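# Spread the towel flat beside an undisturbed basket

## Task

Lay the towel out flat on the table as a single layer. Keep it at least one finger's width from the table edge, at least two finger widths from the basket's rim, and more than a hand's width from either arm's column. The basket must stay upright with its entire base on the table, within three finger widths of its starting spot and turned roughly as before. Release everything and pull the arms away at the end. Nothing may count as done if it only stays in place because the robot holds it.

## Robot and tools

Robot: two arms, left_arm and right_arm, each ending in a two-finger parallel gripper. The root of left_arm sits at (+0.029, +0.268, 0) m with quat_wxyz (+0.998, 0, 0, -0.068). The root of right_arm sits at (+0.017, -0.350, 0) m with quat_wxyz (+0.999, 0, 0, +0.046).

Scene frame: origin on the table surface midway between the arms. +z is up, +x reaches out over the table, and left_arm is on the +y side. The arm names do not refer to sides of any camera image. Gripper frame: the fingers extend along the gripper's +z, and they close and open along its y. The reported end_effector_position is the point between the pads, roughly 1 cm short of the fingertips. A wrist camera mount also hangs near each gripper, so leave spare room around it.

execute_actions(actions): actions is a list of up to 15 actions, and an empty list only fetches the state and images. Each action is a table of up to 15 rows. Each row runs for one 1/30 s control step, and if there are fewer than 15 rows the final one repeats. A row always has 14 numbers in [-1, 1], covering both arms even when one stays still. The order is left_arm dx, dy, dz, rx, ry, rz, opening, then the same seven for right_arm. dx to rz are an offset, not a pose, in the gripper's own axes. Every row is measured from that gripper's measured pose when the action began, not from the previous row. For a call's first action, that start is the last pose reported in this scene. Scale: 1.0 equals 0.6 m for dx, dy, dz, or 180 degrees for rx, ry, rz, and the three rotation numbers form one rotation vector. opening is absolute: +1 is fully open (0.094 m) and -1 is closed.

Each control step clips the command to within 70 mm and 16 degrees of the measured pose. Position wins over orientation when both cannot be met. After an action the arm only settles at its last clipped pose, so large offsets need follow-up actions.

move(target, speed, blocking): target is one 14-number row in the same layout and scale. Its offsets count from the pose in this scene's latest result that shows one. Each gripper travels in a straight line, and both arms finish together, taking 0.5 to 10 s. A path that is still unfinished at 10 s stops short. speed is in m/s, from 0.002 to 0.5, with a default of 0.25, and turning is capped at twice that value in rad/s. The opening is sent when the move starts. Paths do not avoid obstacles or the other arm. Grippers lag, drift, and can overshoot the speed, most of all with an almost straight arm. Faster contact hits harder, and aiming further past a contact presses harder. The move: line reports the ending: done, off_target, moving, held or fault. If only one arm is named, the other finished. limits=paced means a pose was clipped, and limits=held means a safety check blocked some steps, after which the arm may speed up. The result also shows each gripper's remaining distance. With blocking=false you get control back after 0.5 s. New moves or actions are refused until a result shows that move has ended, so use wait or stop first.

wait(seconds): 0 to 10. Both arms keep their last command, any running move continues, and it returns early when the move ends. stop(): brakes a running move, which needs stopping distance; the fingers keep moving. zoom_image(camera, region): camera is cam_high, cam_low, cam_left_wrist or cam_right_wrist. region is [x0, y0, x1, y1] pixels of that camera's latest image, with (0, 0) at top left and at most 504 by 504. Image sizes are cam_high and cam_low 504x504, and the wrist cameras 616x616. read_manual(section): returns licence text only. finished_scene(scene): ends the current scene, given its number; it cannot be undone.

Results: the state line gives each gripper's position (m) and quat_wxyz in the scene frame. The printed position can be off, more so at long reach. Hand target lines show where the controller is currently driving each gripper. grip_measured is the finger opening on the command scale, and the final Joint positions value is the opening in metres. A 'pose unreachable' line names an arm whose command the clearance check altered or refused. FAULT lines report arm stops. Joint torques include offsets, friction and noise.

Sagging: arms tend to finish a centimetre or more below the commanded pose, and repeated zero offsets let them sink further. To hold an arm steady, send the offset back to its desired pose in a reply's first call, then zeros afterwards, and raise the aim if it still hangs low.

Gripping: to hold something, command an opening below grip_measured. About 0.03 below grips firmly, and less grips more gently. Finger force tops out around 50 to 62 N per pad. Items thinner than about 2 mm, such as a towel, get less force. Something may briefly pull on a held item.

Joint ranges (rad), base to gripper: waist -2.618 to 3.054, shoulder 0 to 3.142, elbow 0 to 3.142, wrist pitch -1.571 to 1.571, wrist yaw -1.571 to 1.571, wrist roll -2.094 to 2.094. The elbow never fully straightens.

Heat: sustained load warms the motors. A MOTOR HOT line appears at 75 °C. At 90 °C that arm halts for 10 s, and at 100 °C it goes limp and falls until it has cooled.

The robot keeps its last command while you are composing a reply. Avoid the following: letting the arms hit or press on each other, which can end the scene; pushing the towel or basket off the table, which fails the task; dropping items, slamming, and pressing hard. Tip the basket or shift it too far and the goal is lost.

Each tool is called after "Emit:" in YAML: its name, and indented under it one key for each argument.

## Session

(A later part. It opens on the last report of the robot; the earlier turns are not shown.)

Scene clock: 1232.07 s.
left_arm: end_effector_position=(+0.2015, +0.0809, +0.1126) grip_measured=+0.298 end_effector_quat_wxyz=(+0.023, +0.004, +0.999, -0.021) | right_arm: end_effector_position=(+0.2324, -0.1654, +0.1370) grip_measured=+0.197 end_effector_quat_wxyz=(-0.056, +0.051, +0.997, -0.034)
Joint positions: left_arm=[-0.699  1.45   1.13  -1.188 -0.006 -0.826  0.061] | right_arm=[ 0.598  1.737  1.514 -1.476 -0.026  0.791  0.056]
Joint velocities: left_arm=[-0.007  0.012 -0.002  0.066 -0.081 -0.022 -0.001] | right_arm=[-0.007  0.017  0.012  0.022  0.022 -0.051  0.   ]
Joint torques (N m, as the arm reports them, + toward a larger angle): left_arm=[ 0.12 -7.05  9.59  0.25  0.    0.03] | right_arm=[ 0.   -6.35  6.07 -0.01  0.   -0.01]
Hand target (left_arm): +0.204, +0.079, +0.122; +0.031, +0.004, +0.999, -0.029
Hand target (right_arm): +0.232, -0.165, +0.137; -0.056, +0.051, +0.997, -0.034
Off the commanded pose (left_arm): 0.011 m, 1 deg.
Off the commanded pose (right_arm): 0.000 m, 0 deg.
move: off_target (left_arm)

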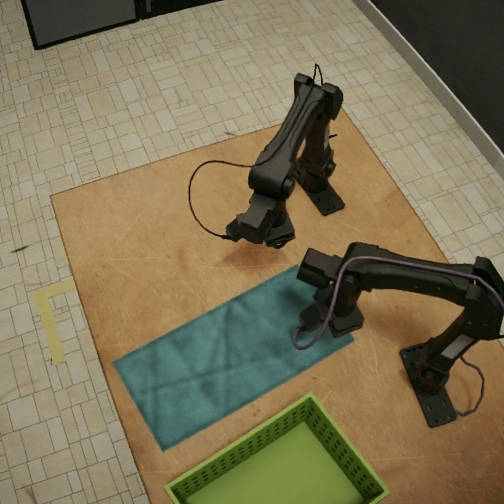

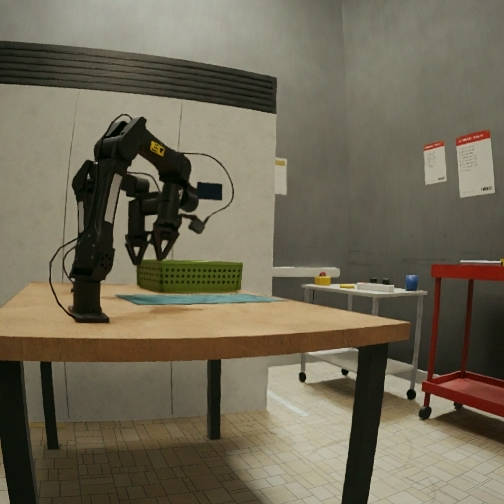

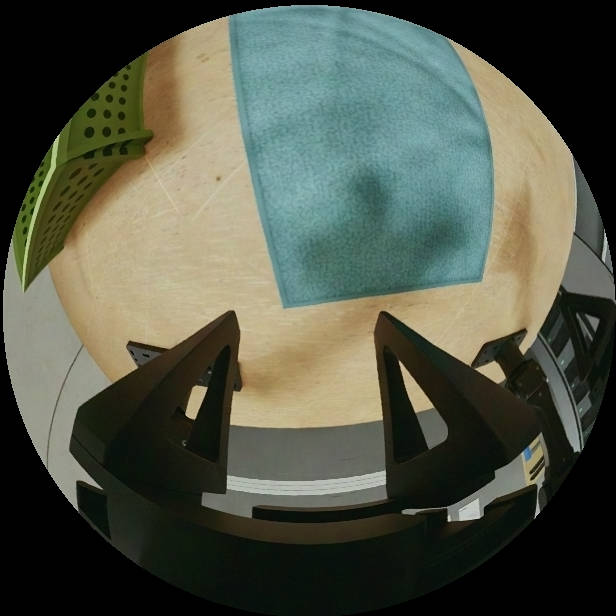

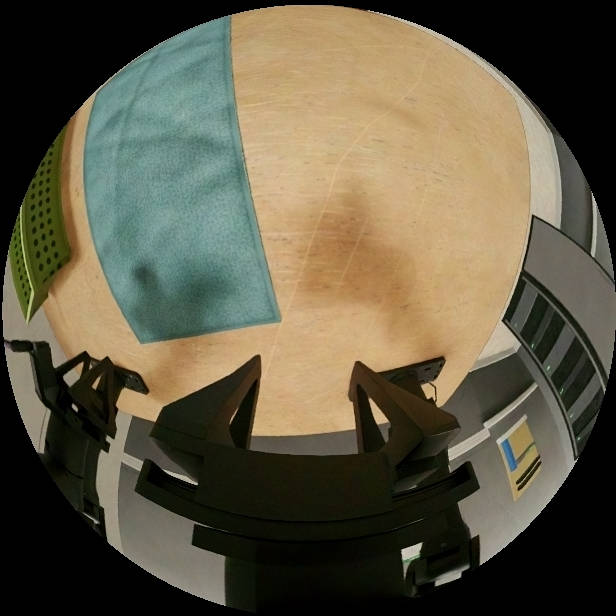

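Emit:
zoom_image:
  camera: "cam_high"
  region: [60, 250, 400, 504]

Region (60, 250, 400, 504) of cam_high's 504x504 image, scaled by 1.482, with more detail than that image has; it fills the top 377 rows of this view, and the rest is white.

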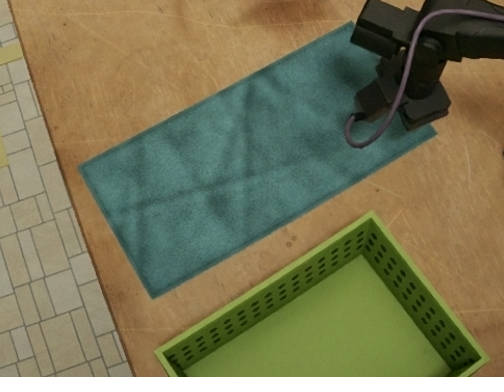

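Emit:
move:
  target: [0.13,0.2,-0.13,0,0,0,0.3, 0.15,-0.18,-0.08,0,0,0,0.2]
  speed: 0.15

Scene clock: 1246.70 s.
left_arm: end_effector_position=(+0.1276, +0.2003, +0.1855) grip_measured=+0.298 end_effector_quat_wxyz=(+0.108, -0.001, +0.991, -0.074) | right_arm: end_effector_position=(+0.1397, -0.2539, +0.2021) grip_measured=+0.197 end_effector_quat_wxyz=(+0.072, +0.052, +0.993, +0.074)
Joint positions: left_arm=[-0.481  0.788  1.042 -1.563 -0.003 -0.618  0.061] | right_arm=[ 0.541  0.994  1.185 -1.555 -0.024  0.74   0.056]
Joint velocities: left_arm=[ 0.012 -0.002 -0.012 -0.037 -0.051 -0.037  0.   ] | right_arm=[-0.002 -0.002  0.012  0.051 -0.066 -0.037  0.   ]
Joint torques (N m, as the arm reports them, + toward a larger angle): left_arm=[ 0.62 -0.75  4.38  0.67  0.07  0.13] | right_arm=[-0.84 -1.84  5.39  0.54  0.1  -0.08]
Hand target (left_arm): +0.122, +0.204, +0.180; +0.098, +0.002, +0.993, -0.071
Hand target (right_arm): +0.140, -0.259, +0.202; +0.080, +0.054, +0.993, +0.072
Off the commanded pose (left_arm): 0.009 m, 11 deg.
Off the commanded pose (right_arm): 0.006 m, 19 deg; orientation clipped at the last step of the last action.
joint sent to its limit (left arm) — the command would take joint 4 (wrist pitch) past its lower limit, so that joint was sent only as far as its limit.
joint sent to its limit (right arm) — the command would take joint 4 (wrist pitch) past its lower limit, so that joint was sent only as far as its limit.
move: off_target (left_arm, right_arm); limits=paced

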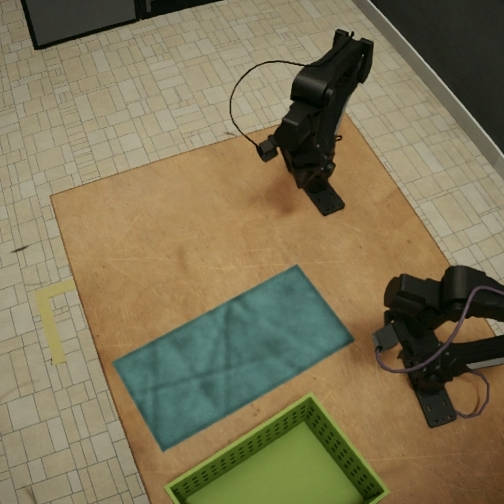

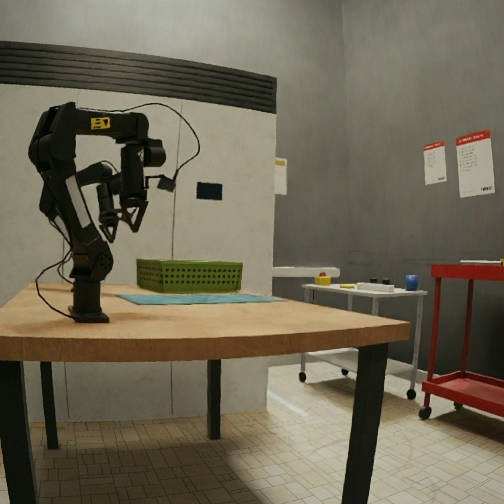

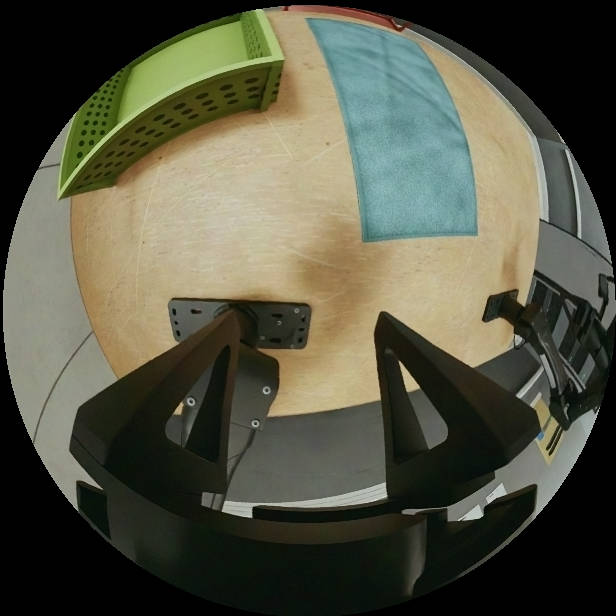

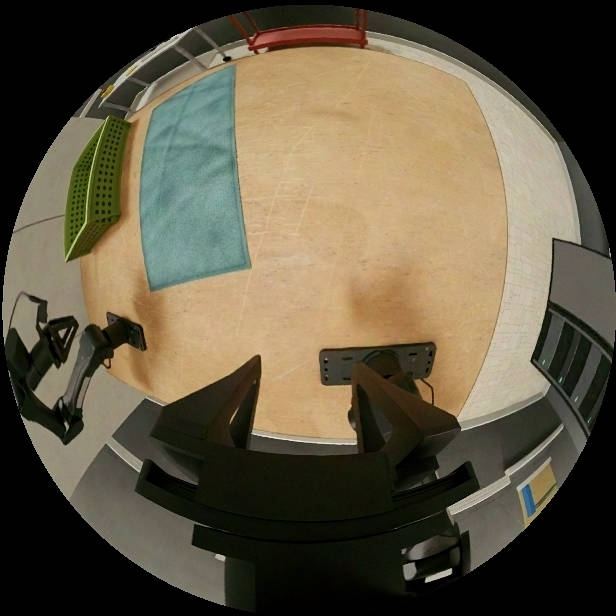

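Emit:
finished_scene:
  scene: 1

The scene is finished: the task was done.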